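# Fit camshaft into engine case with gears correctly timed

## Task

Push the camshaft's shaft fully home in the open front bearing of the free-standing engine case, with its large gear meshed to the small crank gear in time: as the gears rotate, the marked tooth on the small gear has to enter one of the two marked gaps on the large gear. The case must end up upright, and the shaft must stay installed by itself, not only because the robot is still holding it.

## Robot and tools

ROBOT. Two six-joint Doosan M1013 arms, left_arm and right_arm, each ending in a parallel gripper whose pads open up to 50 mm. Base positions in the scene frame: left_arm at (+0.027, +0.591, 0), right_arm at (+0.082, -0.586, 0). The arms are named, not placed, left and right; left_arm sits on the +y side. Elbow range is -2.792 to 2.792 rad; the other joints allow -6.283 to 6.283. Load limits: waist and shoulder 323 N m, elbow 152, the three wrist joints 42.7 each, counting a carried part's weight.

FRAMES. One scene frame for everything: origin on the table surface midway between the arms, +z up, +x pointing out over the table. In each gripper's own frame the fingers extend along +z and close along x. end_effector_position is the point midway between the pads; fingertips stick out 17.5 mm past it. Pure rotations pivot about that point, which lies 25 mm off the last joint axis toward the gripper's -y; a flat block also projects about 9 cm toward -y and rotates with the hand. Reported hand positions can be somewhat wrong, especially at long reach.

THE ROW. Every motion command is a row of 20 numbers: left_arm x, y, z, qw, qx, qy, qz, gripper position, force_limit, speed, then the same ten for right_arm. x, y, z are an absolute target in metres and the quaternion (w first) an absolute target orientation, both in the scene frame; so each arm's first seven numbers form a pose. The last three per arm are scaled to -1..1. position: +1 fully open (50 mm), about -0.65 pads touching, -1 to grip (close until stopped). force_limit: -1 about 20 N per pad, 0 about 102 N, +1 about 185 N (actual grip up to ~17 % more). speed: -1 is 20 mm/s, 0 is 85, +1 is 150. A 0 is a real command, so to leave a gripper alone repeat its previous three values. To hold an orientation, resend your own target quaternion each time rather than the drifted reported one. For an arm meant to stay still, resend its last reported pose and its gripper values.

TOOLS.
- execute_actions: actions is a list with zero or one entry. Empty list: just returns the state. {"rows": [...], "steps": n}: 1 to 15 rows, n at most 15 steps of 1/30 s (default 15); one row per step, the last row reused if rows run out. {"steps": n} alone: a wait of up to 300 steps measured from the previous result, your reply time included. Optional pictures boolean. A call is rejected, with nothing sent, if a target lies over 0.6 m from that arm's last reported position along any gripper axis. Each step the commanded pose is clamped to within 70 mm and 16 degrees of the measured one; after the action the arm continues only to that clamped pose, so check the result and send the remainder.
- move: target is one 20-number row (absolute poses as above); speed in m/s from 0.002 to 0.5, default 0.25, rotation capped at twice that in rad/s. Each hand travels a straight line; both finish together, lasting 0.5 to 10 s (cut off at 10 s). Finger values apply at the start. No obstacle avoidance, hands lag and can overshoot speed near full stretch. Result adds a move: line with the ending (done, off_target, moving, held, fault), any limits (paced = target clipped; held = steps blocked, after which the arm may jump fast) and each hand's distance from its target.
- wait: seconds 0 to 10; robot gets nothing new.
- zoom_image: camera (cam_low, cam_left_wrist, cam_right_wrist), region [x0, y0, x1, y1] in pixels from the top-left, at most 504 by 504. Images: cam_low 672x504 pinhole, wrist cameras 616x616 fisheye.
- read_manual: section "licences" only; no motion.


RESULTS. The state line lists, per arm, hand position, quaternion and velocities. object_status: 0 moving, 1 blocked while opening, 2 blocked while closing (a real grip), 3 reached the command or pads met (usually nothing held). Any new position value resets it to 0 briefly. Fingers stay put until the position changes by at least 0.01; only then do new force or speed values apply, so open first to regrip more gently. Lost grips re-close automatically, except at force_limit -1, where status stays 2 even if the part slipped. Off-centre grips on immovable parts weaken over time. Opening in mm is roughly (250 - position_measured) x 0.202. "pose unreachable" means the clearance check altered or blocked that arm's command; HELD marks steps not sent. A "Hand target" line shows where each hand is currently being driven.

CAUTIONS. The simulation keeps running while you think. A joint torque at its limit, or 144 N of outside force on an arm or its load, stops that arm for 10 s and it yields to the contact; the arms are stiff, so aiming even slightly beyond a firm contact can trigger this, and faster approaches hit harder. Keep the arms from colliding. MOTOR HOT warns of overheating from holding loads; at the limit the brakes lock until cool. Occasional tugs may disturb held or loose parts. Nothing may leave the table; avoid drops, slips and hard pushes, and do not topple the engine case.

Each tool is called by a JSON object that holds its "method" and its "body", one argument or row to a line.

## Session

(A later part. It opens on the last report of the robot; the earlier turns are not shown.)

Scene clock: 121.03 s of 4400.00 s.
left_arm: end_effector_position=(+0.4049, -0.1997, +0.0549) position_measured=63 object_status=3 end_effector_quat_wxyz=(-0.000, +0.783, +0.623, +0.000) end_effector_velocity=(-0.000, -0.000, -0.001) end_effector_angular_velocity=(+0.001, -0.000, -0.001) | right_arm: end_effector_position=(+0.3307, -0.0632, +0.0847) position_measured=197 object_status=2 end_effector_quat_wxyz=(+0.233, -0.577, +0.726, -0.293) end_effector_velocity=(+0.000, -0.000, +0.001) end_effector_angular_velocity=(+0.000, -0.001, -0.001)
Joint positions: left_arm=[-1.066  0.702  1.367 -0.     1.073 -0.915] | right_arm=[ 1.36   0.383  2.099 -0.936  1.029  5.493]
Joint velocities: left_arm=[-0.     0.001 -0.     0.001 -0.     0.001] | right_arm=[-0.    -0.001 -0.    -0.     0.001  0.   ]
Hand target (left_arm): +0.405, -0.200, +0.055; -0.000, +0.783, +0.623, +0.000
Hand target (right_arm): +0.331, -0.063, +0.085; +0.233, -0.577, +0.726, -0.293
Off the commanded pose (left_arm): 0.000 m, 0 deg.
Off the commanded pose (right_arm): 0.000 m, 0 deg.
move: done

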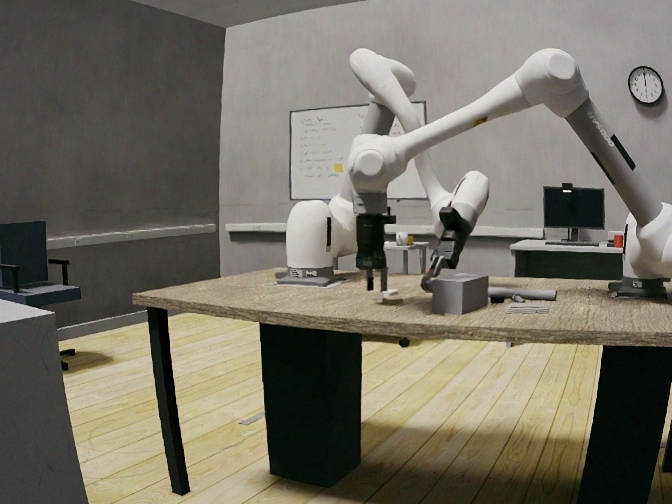

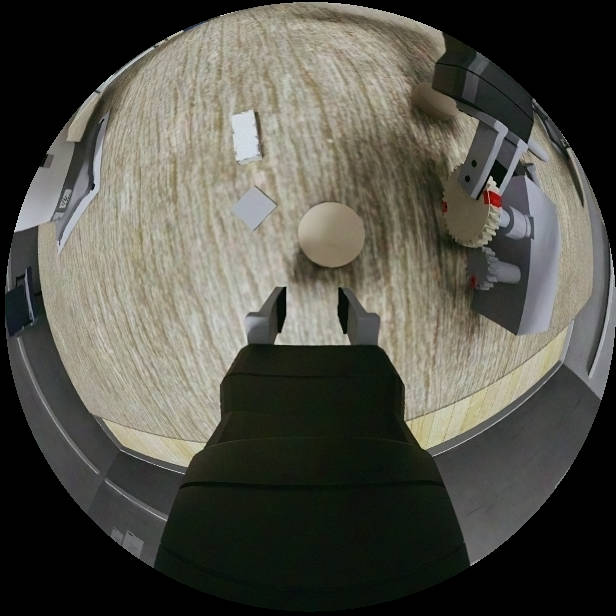

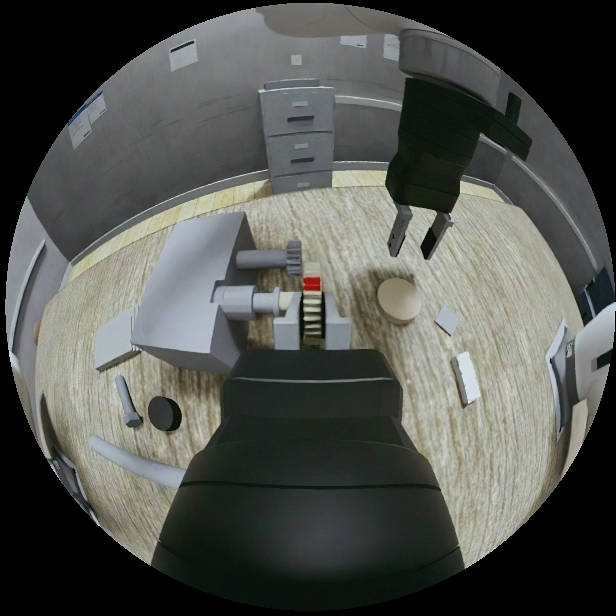

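{"method": "move", "body": {
  "target": [0.395,-0.19,0.045,0,0.7826,0.6225,0,0.6,0,0, 0.3287,-0.0606,0.0819,-0.268,0.5619,-0.7064,0.3369,-1,0.3,-0.7],
  "speed": 0.04
}}

{"method": "zoom_image", "body": {
  "camera": "cam_left_wrist",
  "region": [430, 215, 520, 310]
}}

{"method": "zoom_image", "body": {
  "camera": "cam_right_wrist",
  "region": [240, 235, 340, 335]
}}

Scene clock: 141.10 s of 4400.00 s.
left_arm: end_effector_position=(+0.3950, -0.1900, +0.0450) position_measured=63 object_status=3 end_effector_quat_wxyz=(+0.000, +0.783, +0.623, +0.000) end_effector_velocity=(+0.001, +0.000, -0.001) end_effector_angular_velocity=(+0.000, -0.000, +0.001) | right_arm: end_effector_position=(+0.3287, -0.0605, +0.0819) position_measured=197 object_status=2 end_effector_quat_wxyz=(+0.268, -0.562, +0.706, -0.337) end_effector_velocity=(-0.000, +0.000, +0.000) end_effector_angular_velocity=(+0.000, -0.001, +0.000)
Joint positions: left_arm=[-1.072  0.691  1.407  0.     1.044 -0.921] | right_arm=[ 1.403  0.439  2.098 -1.027  1.11   5.607]
Joint velocities: left_arm=[ 0.001  0.001 -0.     0.    -0.    -0.   ] | right_arm=[ 0.001  0.     0.    -0.001  0.001  0.001]
Hand target (left_arm): +0.395, -0.190, +0.045; -0.000, +0.783, +0.623, +0.000
Hand target (right_arm): +0.329, -0.061, +0.082; +0.268, -0.562, +0.706, -0.337
Off the commanded pose (left_arm): 0.000 m, 0 deg.
Off the commanded pose (right_arm): 0.000 m, 0 deg.
After step 90, 15.30 s passed at rest.
move: done

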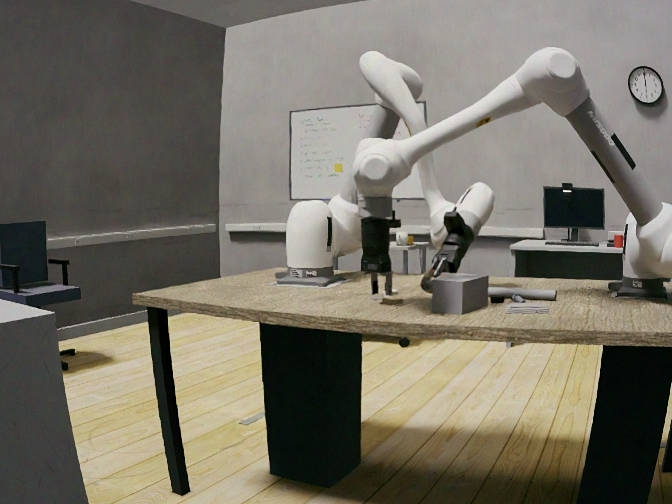

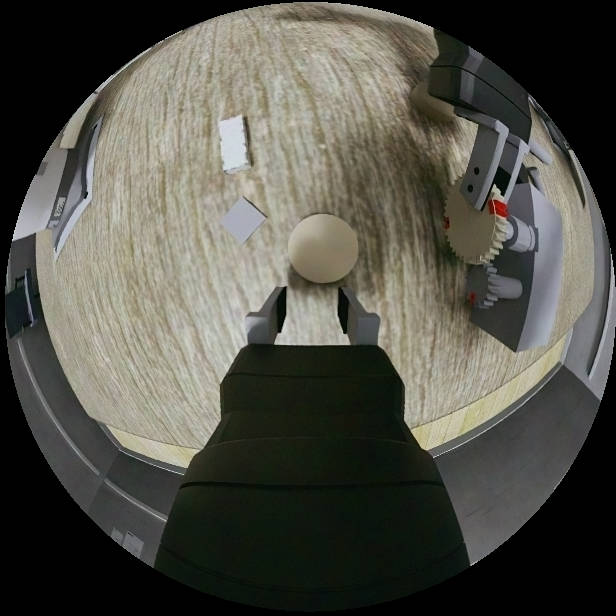

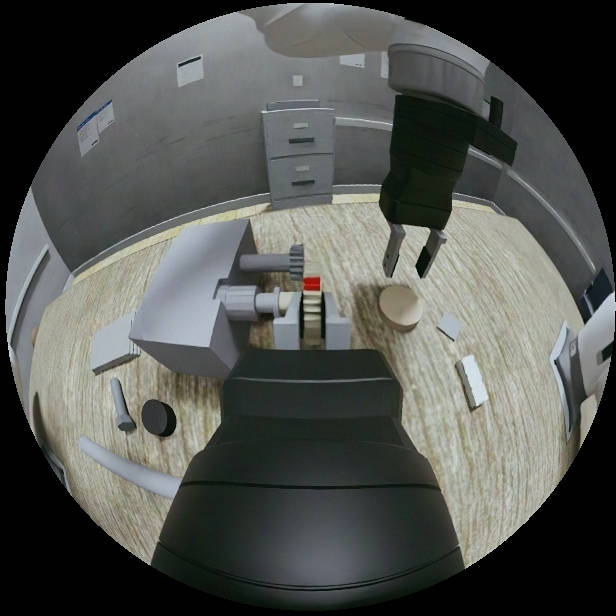

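Region (430, 215, 520, 310) of cam_left_wrist's 616x616 image, scaled by 5.305, with more detail than that image has; it fills the left 477 columns of this view, and the rest is white.

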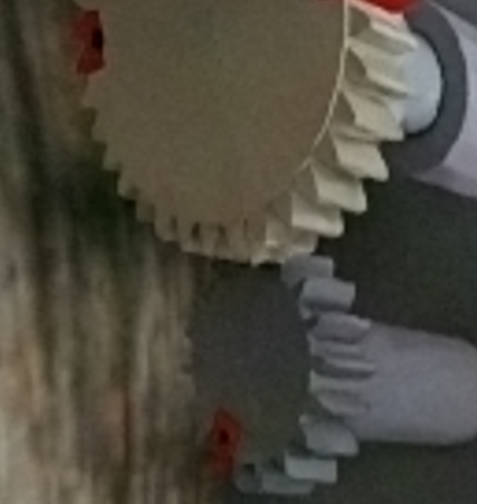

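Region (240, 235, 340, 335) of cam_right_wrist's 616x616 image, scaled by 5.040, with more detail than that image has.

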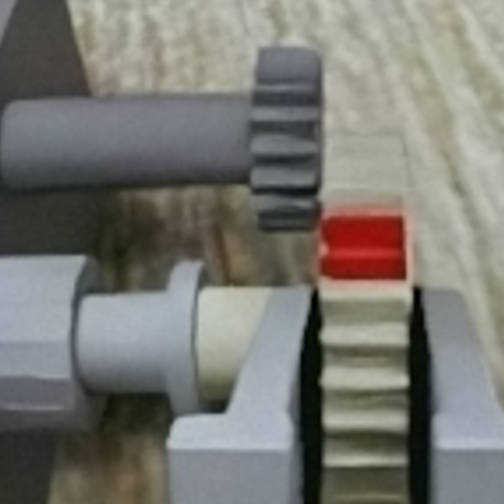

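{"method": "move", "body": {
  "target": [0.395,-0.19,0.045,0,0.7826,0.6225,0,0.6,0,0, 0.3297,-0.0562,0.0819,-0.268,0.5619,-0.7064,0.3369,-1,0.3,-0.7],
  "speed": 0.004
}}

{"method": "zoom_image", "body": {
  "camera": "cam_left_wrist",
  "region": [430, 215, 520, 310]
}}

{"method": "zoom_image", "body": {
  "camera": "cam_right_wrist",
  "region": [240, 235, 340, 335]
}}

Scene clock: 146.00 s of 4400.00 s.
left_arm: end_effector_position=(+0.3950, -0.1900, +0.0450) position_measured=63 object_status=3 end_effector_quat_wxyz=(+0.000, +0.783, +0.623, +0.000) end_effector_velocity=(+0.001, +0.000, +0.001) end_effector_angular_velocity=(-0.001, -0.000, +0.001) | right_arm: end_effector_position=(+0.3297, -0.0562, +0.0819) position_measured=197 object_status=2 end_effector_quat_wxyz=(+0.268, -0.562, +0.706, -0.337) end_effector_velocity=(+0.000, +0.001, +0.001) end_effector_angular_velocity=(+0.002, -0.000, +0.000)
Joint positions: left_arm=[-1.072  0.691  1.407  0.     1.044 -0.921] | right_arm=[ 1.402  0.444  2.089 -1.026  1.111  5.603]
Joint velocities: left_arm=[ 0.001 -0.001  0.     0.    -0.     0.   ] | right_arm=[ 0.    -0.001 -0.001 -0.    -0.     0.   ]
Hand target (left_arm): +0.395, -0.190, +0.045; +0.000, +0.783, +0.623, +0.000
Hand target (right_arm): +0.330, -0.056, +0.082; +0.268, -0.562, +0.706, -0.337
Off the commanded pose (left_arm): 0.000 m, 0 deg.
Off the commanded pose (right_arm): 0.000 m, 0 deg.
After step 90, 0.57 s passed at rest.
move: done

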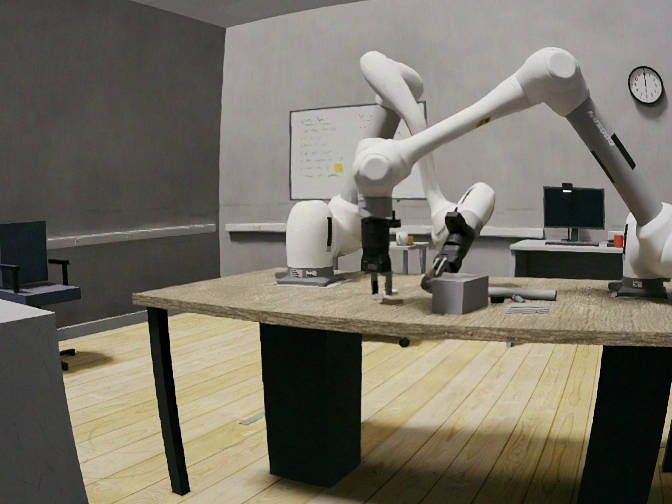

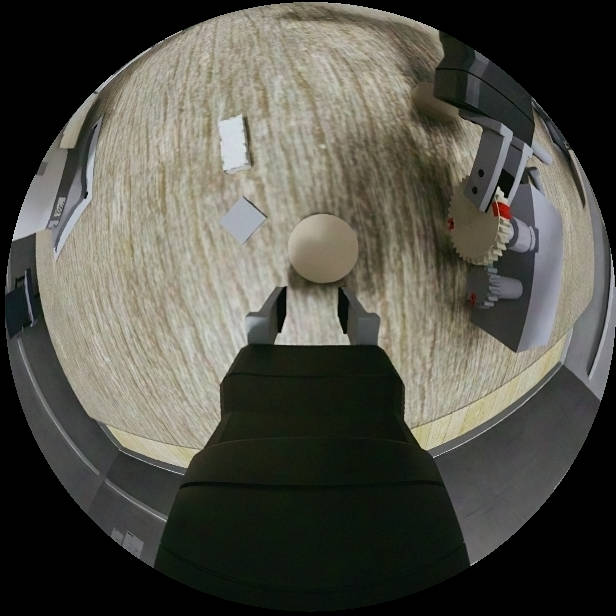

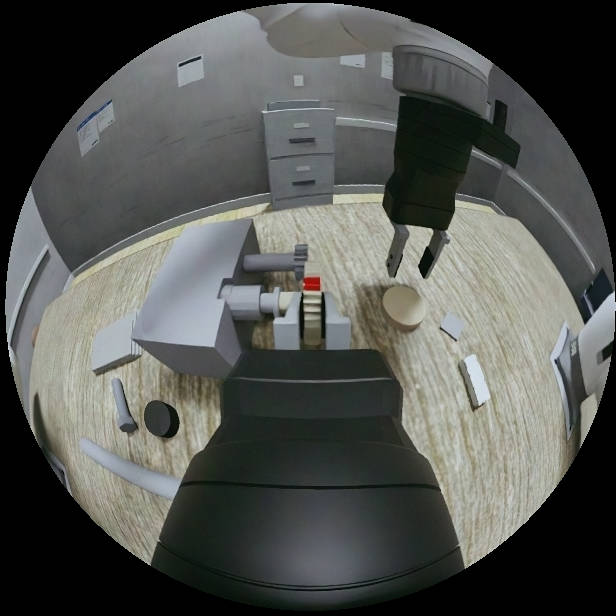

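Region (430, 215, 520, 310) of cam_left_wrist's 616x616 image, scaled by 5.305, with more detail than that image has; it fills the left 477 columns of this view, and the rest is white.

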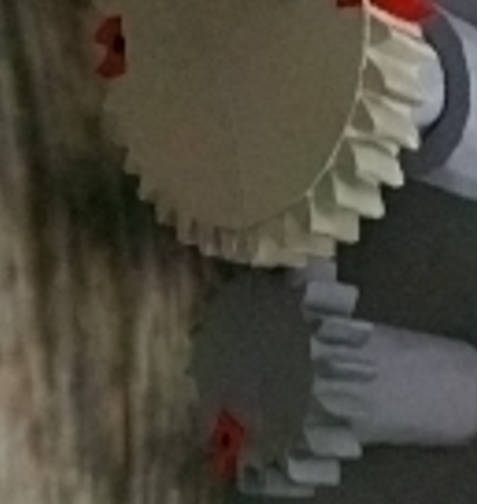

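Region (240, 235, 340, 335) of cam_right_wrist's 616x616 image, scaled by 5.040, with more detail than that image has.

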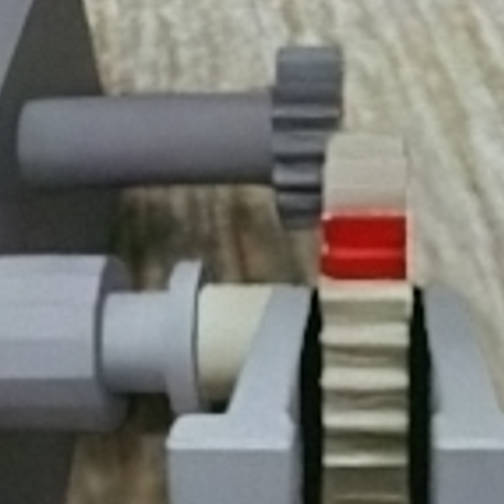

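{"method": "move", "body": {
  "target": [0.395,-0.19,0.045,0,0.7826,0.6225,0,0.6,0,0, 0.3308,-0.0513,0.0819,-0.268,0.5619,-0.7064,0.3369,-1,0.3,-0.7],
  "speed": 0.005
}}

{"method": "zoom_image", "body": {
  "camera": "cam_left_wrist",
  "region": [430, 215, 520, 310]
}}

{"method": "zoom_image", "body": {
  "camera": "cam_right_wrist",
  "region": [240, 235, 340, 335]
}}

Scene clock: 151.93 s of 4400.00 s.
left_arm: end_effector_position=(+0.3950, -0.1900, +0.0450) position_measured=63 object_status=3 end_effector_quat_wxyz=(-0.000, +0.783, +0.623, +0.000) end_effector_velocity=(-0.001, -0.001, -0.000) end_effector_angular_velocity=(+0.000, -0.001, -0.003) | right_arm: end_effector_position=(+0.3308, -0.0513, +0.0819) position_measured=197 object_status=2 end_effector_quat_wxyz=(+0.268, -0.562, +0.706, -0.337) end_effector_velocity=(-0.000, +0.000, +0.000) end_effector_angular_velocity=(+0.000, -0.000, +0.000)
Joint positions: left_arm=[-1.072  0.691  1.407  0.     1.044 -0.921] | right_arm=[ 1.4    0.449  2.08  -1.025  1.113  5.598]
Joint velocities: left_arm=[-0.001  0.    -0.001  0.001 -0.     0.001] | right_arm=[ 0.001 -0.    -0.     0.     0.001 -0.   ]
Hand target (left_arm): +0.395, -0.190, +0.045; +0.000, +0.783, +0.623, -0.000
Hand target (right_arm): +0.331, -0.051, +0.082; +0.268, -0.562, +0.706, -0.337
Off the commanded pose (left_arm): 0.000 m, 0 deg.
Off the commanded pose (right_arm): 0.000 m, 0 deg.
After step 90, 1.70 s passed at rest.
move: done

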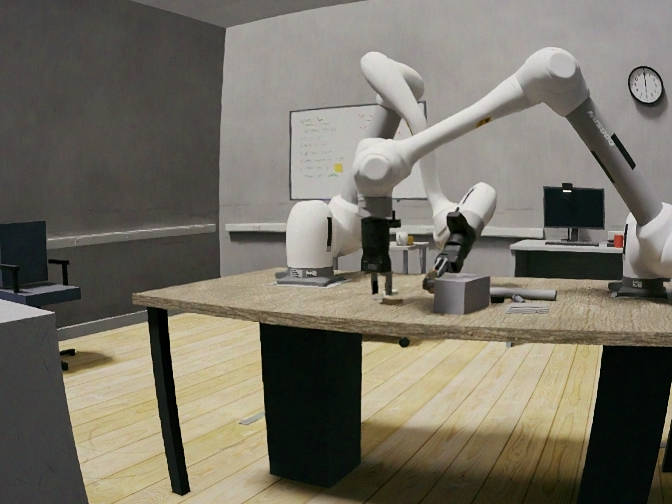

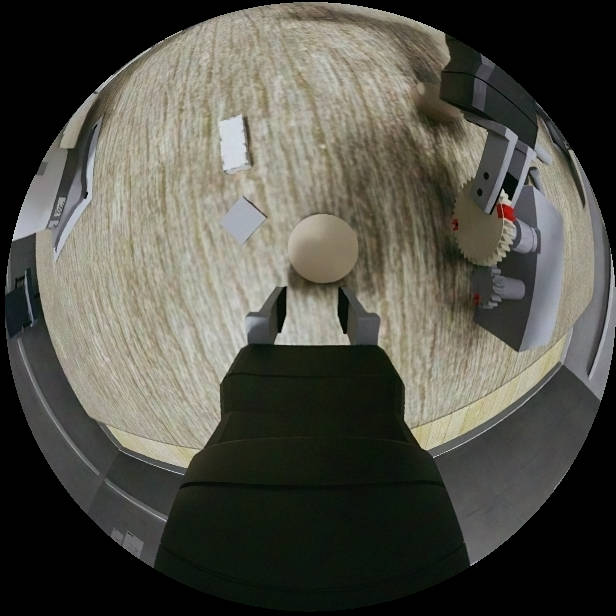

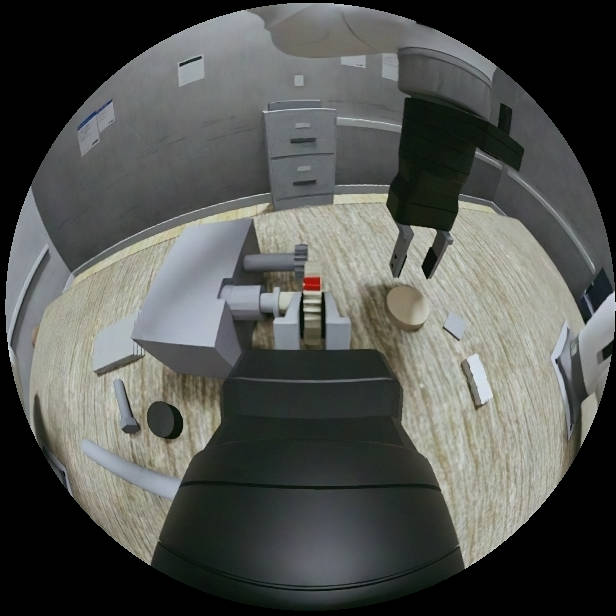

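Region (430, 215, 520, 310) of cam_left_wrist's 616x616 image, scaled by 5.305, with more detail than that image has; it fills the left 477 columns of this view, and the rest is white.

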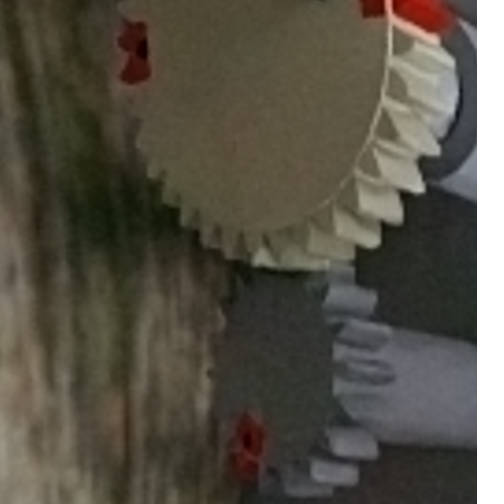

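Region (240, 235, 340, 335) of cam_right_wrist's 616x616 image, scaled by 5.040, with more detail than that image has.

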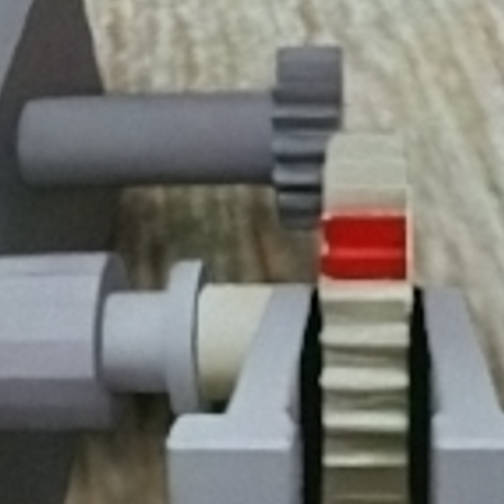

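{"method": "move", "body": {
  "target": [0.395,-0.19,0.045,0,0.7826,0.6225,0,0.6,0,0, 0.3308,-0.0483,0.0811,-0.2778,0.5571,-0.7003,0.3492,-1,0.3,-0.7],
  "speed": 0.01
}}

{"method": "zoom_image", "body": {
  "camera": "cam_left_wrist",
  "region": [430, 215, 520, 310]
}}

{"method": "zoom_image", "body": {
  "camera": "cam_right_wrist",
  "region": [240, 235, 340, 335]
}}

Scene clock: 159.17 s of 4400.00 s.
left_arm: end_effector_position=(+0.3950, -0.1900, +0.0450) position_measured=63 object_status=3 end_effector_quat_wxyz=(-0.000, +0.783, +0.623, +0.000) end_effector_velocity=(+0.001, -0.000, +0.000) end_effector_angular_velocity=(-0.001, -0.000, -0.000) | right_arm: end_effector_position=(+0.3308, -0.0483, +0.0811) position_measured=197 object_status=2 end_effector_quat_wxyz=(+0.278, -0.557, +0.700, -0.349) end_effector_velocity=(-0.000, +0.000, -0.002) end_effector_angular_velocity=(-0.002, +0.001, +0.001)
Joint positions: left_arm=[-1.072  0.691  1.407 -0.     1.044 -0.921] | right_arm=[ 1.41   0.468  2.074 -1.048  1.138  5.625]
Joint velocities: left_arm=[ 0.001  0.001 -0.001 -0.    -0.     0.001] | right_arm=[ 0.     0.003 -0.001 -0.    -0.001  0.   ]
Hand target (left_arm): +0.395, -0.190, +0.045; +0.000, +0.783, +0.623, -0.000
Hand target (right_arm): +0.331, -0.048, +0.081; +0.278, -0.557, +0.700, -0.349
Off the commanded pose (left_arm): 0.000 m, 0 deg.
Off the commanded pose (right_arm): 0.000 m, 0 deg.
After step 90, 2.27 s passed at rest.
move: done

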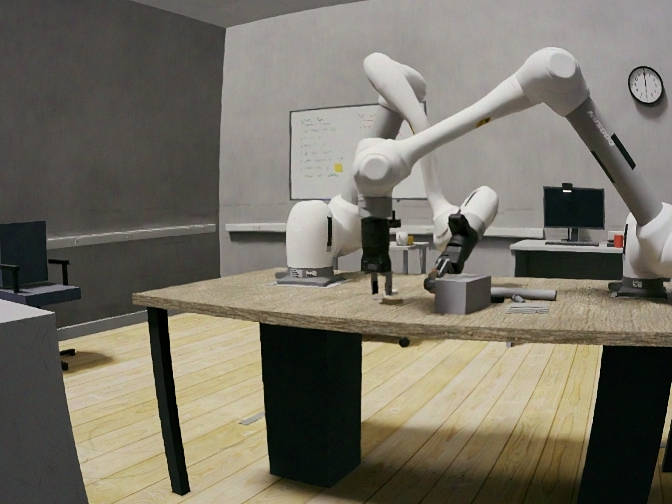

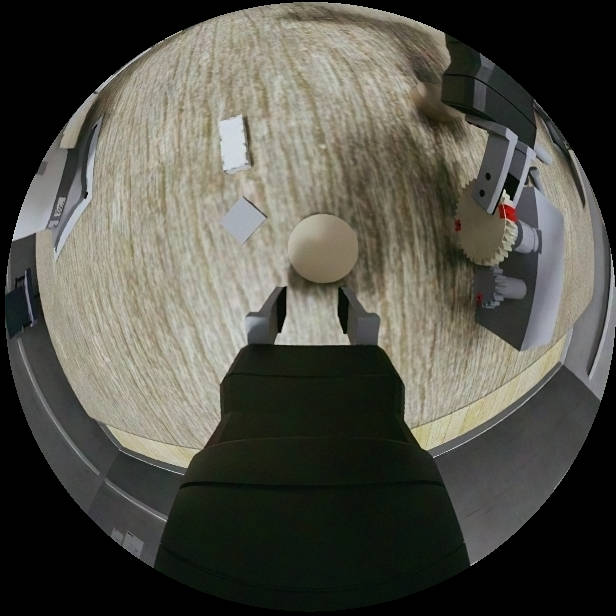

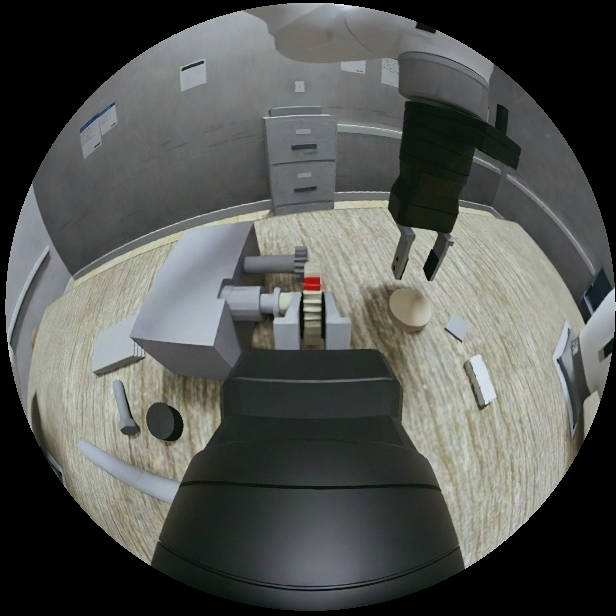

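Region (430, 215, 520, 310) of cam_left_wrist's 616x616 image, scaled by 5.305, with more detail than that image has; it fills the left 477 columns of this view, and the rest is white.

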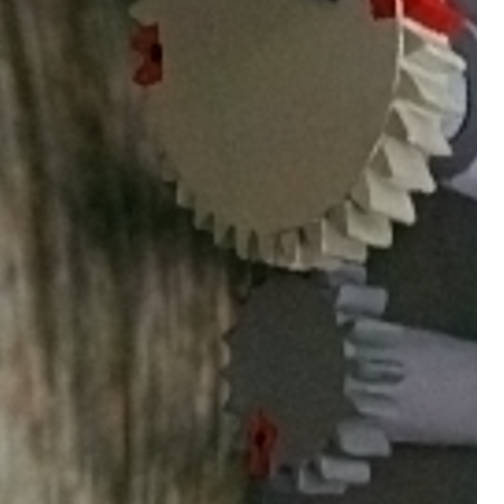

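Region (240, 235, 340, 335) of cam_right_wrist's 616x616 image, scaled by 5.040, with more detail than that image has.

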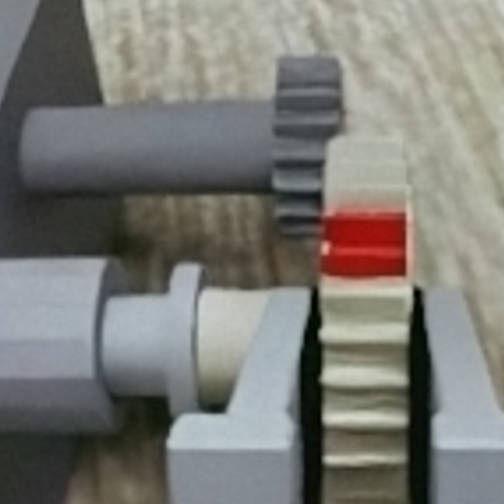

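{"method": "move", "body": {
  "target": [0.395,-0.19,0.045,0,0.7826,0.6225,0,0.6,0,0, 0.3308,-0.0483,0.0811,-0.2778,0.5571,-0.7003,0.3492,-0.16,0.3,-0.7]
}}

{"method": "zoom_image", "body": {
  "camera": "cam_right_wrist",
  "region": [240, 235, 340, 335]
}}

{"method": "move", "body": {
  "target": [0.395,-0.19,0.045,0,0.7826,0.6225,0,0.6,0,0, 0.3319,-0.0434,0.0811,-0.2778,0.5571,-0.7003,0.3492,-0.16,0.3,-0.7],
  "speed": 0.005
}}

{"method": "zoom_image", "body": {
  "camera": "cam_left_wrist",
  "region": [440, 215, 530, 310]
}}

{"method": "zoom_image", "body": {
  "camera": "cam_right_wrist",
  "region": [240, 235, 340, 335]
}}

Scene clock: 166.00 s of 4400.00 s.
left_arm: end_effector_position=(+0.3950, -0.1900, +0.0450) position_measured=63 object_status=3 end_effector_quat_wxyz=(-0.000, +0.783, +0.623, +0.000) end_effector_velocity=(+0.000, +0.000, +0.001) end_effector_angular_velocity=(-0.001, -0.000, +0.000) | right_arm: end_effector_position=(+0.3308, -0.0483, +0.0811) position_measured=176 object_status=3 end_effector_quat_wxyz=(+0.278, -0.557, +0.700, -0.349) end_effector_velocity=(+0.000, -0.000, -0.000) end_effector_angular_velocity=(+0.000, +0.000, -0.001)
Joint positions: left_arm=[-1.072  0.691  1.407 -0.     1.044 -0.921] | right_arm=[ 1.411  0.468  2.074 -1.048  1.138  5.625]
Joint velocities: left_arm=[ 0.    -0.001  0.    -0.     0.     0.001] | right_arm=[-0.001  0.001 -0.     0.    -0.     0.   ]
Hand target (left_arm): +0.395, -0.190, +0.045; +0.000, +0.783, +0.623, +0.000
Hand target (right_arm): +0.331, -0.048, +0.081; +0.278, -0.557, +0.700, -0.349
Off the commanded pose (left_arm): 0.000 m, 0 deg.
Off the commanded pose (right_arm): 0.000 m, 0 deg.
After step 90, 3.13 s passed at rest.
move: done

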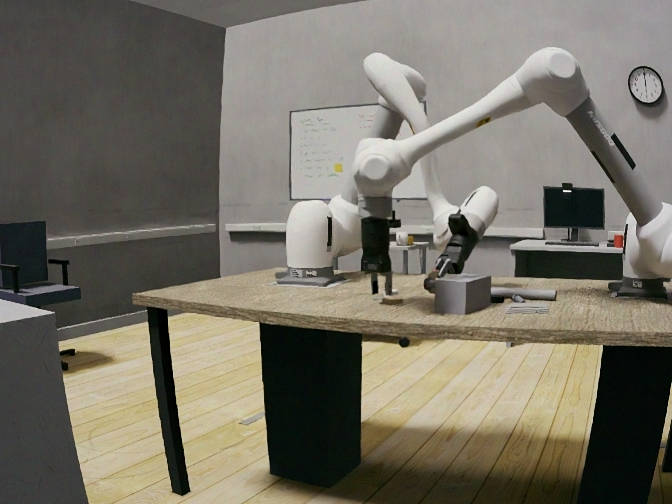

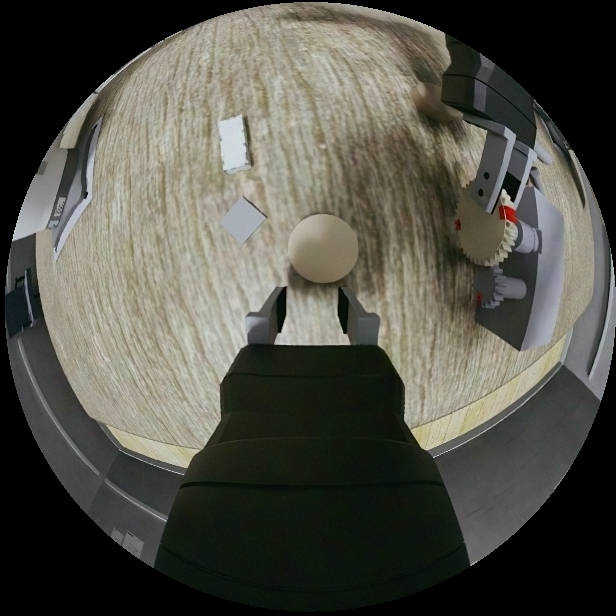

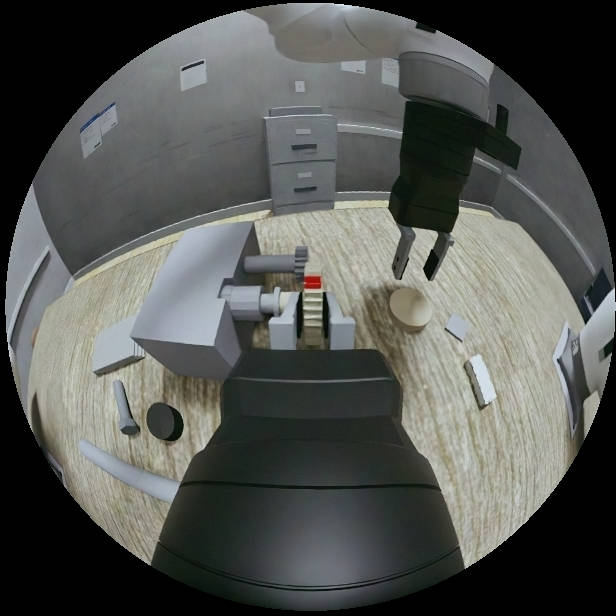

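Region (240, 235, 340, 335) of cam_right_wrist's 616x616 image, scaled by 5.040, with more detail than that image has.

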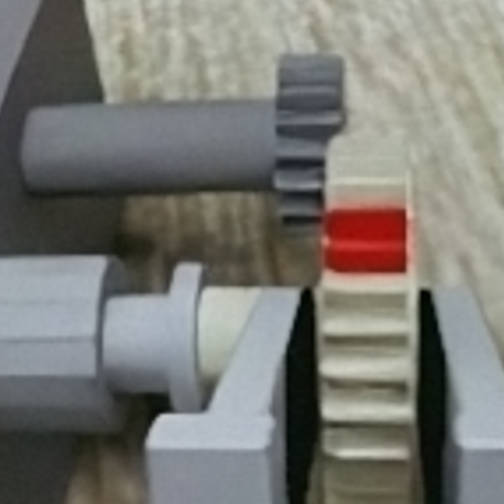

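Scene clock: 167.23 s of 4400.00 s.
left_arm: end_effector_position=(+0.3950, -0.1900, +0.0450) position_measured=63 object_status=3 end_effector_quat_wxyz=(-0.000, +0.783, +0.623, +0.000) end_effector_velocity=(+0.000, -0.001, +0.001) end_effector_angular_velocity=(-0.001, -0.000, +0.001) | right_arm: end_effector_position=(+0.3319, -0.0434, +0.0811) position_measured=176 object_status=3 end_effector_quat_wxyz=(+0.278, -0.557, +0.700, -0.349) end_effector_velocity=(+0.000, -0.000, +0.000) end_effector_angular_velocity=(-0.000, -0.000, -0.001)
Joint positions: left_arm=[-1.072  0.691  1.407 -0.     1.044 -0.921] | right_arm=[ 1.409  0.473  2.065 -1.048  1.14   5.62 ]
Joint velocities: left_arm=[-0.    -0.    -0.001 -0.001  0.    -0.001] | right_arm=[-0.  0. -0. -0.  0. -0.]
Hand target (left_arm): +0.395, -0.190, +0.045; +0.000, +0.783, +0.623, +0.000
Hand target (right_arm): +0.332, -0.043, +0.081; +0.278, -0.557, +0.700, -0.349
Off the commanded pose (left_arm): 0.000 m, 0 deg.
Off the commanded pose (right_arm): 0.000 m, 0 deg.
move: done

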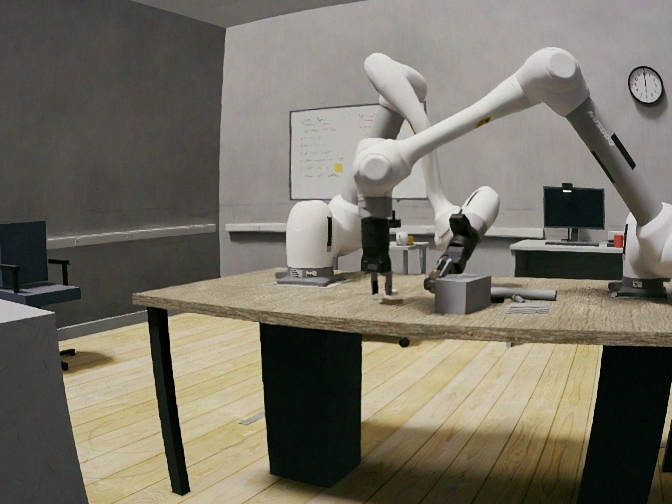

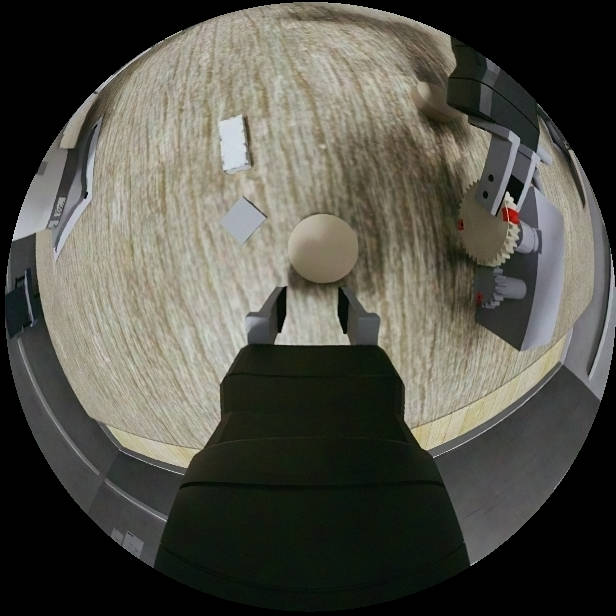

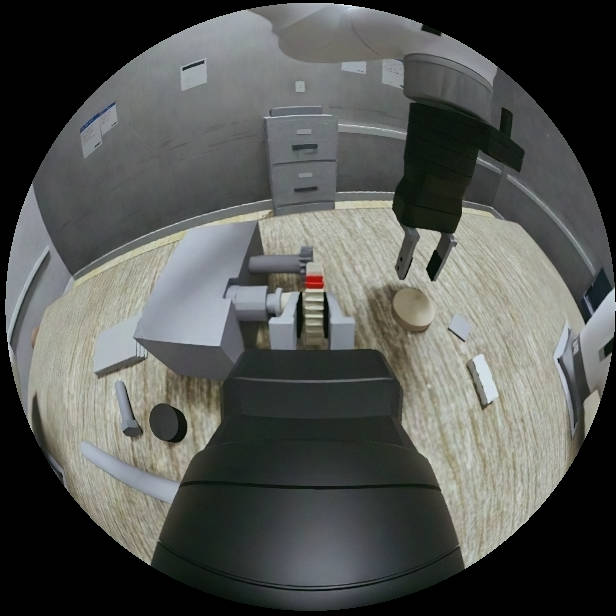

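Region (440, 215, 530, 310) of cam_left_wrist's 616x616 image, scaled by 5.305, with more detail than that image has; it fills the left 477 columns of this view, and the rest is white.

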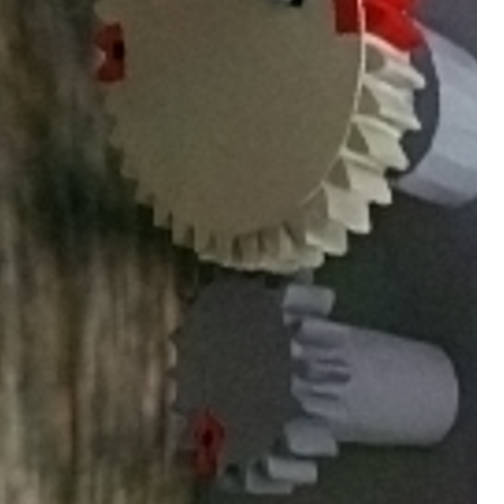

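Region (240, 235, 340, 335) of cam_right_wrist's 616x616 image, scaled by 5.040, with more detail than that image has.

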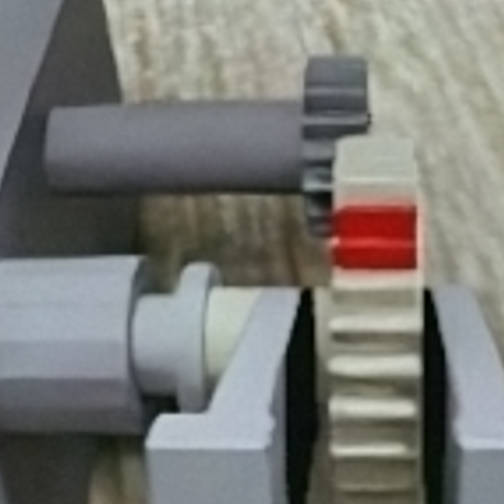

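Meshing. About 7.5 mm left; push 9.

{"method": "move", "body": {
  "target": [0.395,-0.19,0.045,0,0.7826,0.6225,0,0.6,0,0, 0.3339,-0.0346,0.0811,-0.2778,0.5571,-0.7003,0.3492,-0.16,0.3,-0.7],
  "speed": 0.006
}}

{"method": "zoom_image", "body": {
  "camera": "cam_left_wrist",
  "region": [450, 215, 530, 310]
}}

{"method": "zoom_image", "body": {
  "camera": "cam_right_wrist",
  "region": [240, 235, 340, 335]
}}

Scene clock: 172.07 s of 4400.00 s.
left_arm: end_effector_position=(+0.3950, -0.1900, +0.0450) position_measured=63 object_status=3 end_effector_quat_wxyz=(+0.000, +0.783, +0.623, +0.000) end_effector_velocity=(-0.000, -0.001, +0.001) end_effector_angular_velocity=(-0.001, -0.000, -0.001) | right_arm: end_effector_position=(+0.3339, -0.0346, +0.0811) position_measured=176 object_status=3 end_effector_quat_wxyz=(+0.278, -0.557, +0.700, -0.349) end_effector_velocity=(+0.000, -0.000, -0.001) end_effector_angular_velocity=(-0.001, +0.001, -0.001)
Joint positions: left_arm=[-1.072  0.691  1.407  0.     1.044 -0.921] | right_arm=[ 1.407  0.483  2.047 -1.046  1.142  5.612]
Joint velocities: left_arm=[-0.001 -0.    -0.001 -0.    -0.     0.001] | right_arm=[-0.001  0.001 -0.     0.    -0.    -0.   ]
Hand target (left_arm): +0.395, -0.190, +0.045; +0.000, +0.783, +0.623, +0.000
Hand target (right_arm): +0.334, -0.035, +0.081; +0.278, -0.557, +0.700, -0.349
Off the commanded pose (left_arm): 0.000 m, 0 deg.
Off the commanded pose (right_arm): 0.000 m, 0 deg.
After step 90, 0.10 s passed at rest.
move: done

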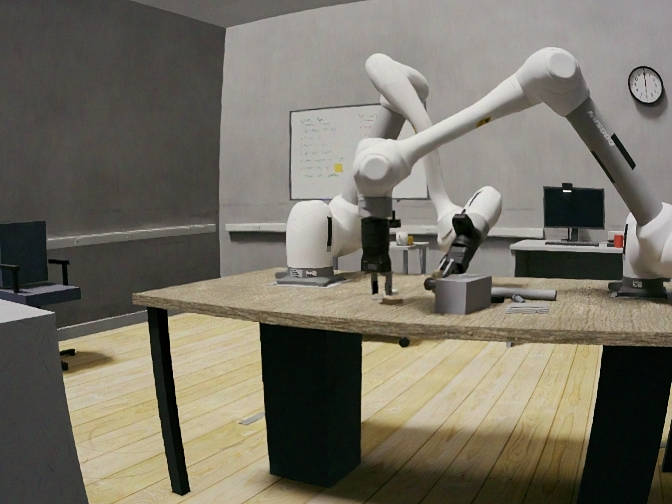

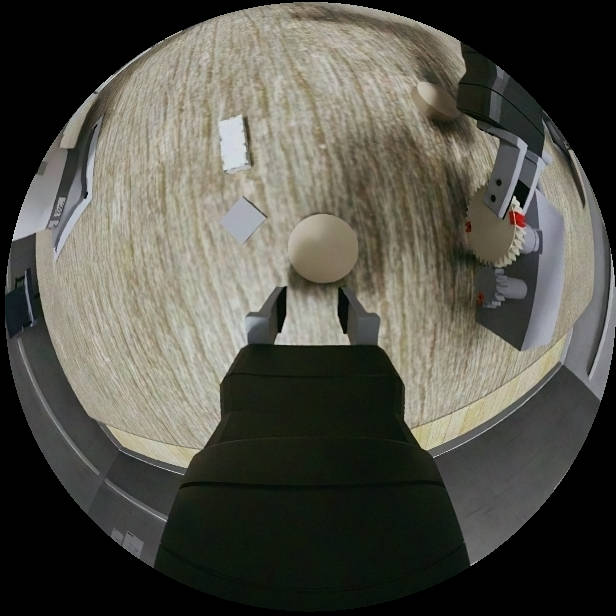

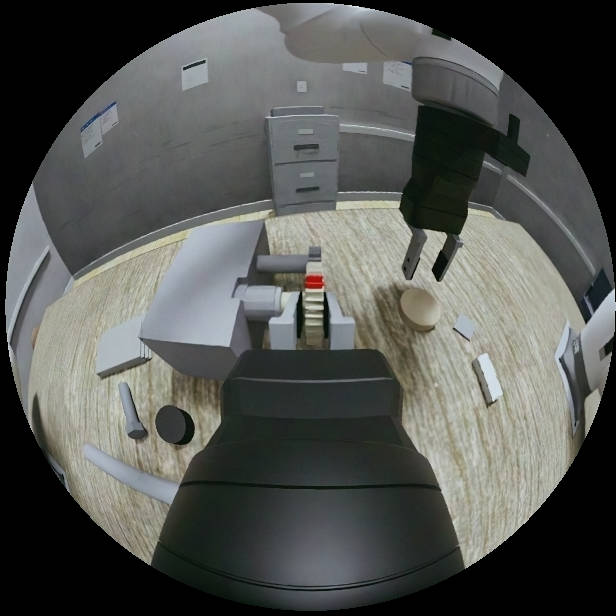

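Region (450, 215, 530, 310) of cam_left_wrist's 616x616 image, scaled by 5.305, with more detail than that image has; it fills the left 424 columns of this view, and the rest is white.

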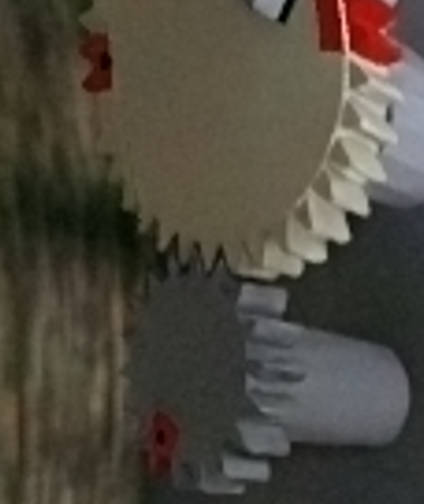

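Region (240, 235, 340, 335) of cam_right_wrist's 616x616 image, scaled by 5.040, with more detail than that image has.

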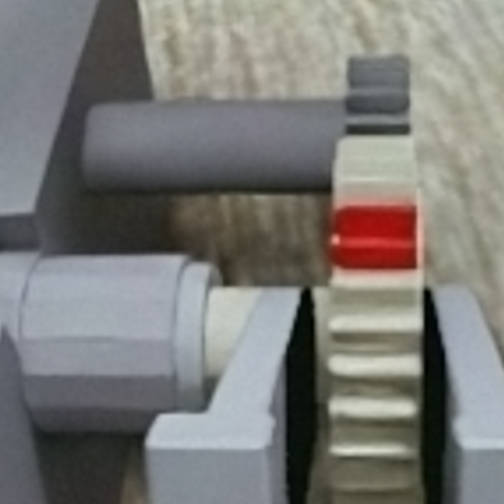

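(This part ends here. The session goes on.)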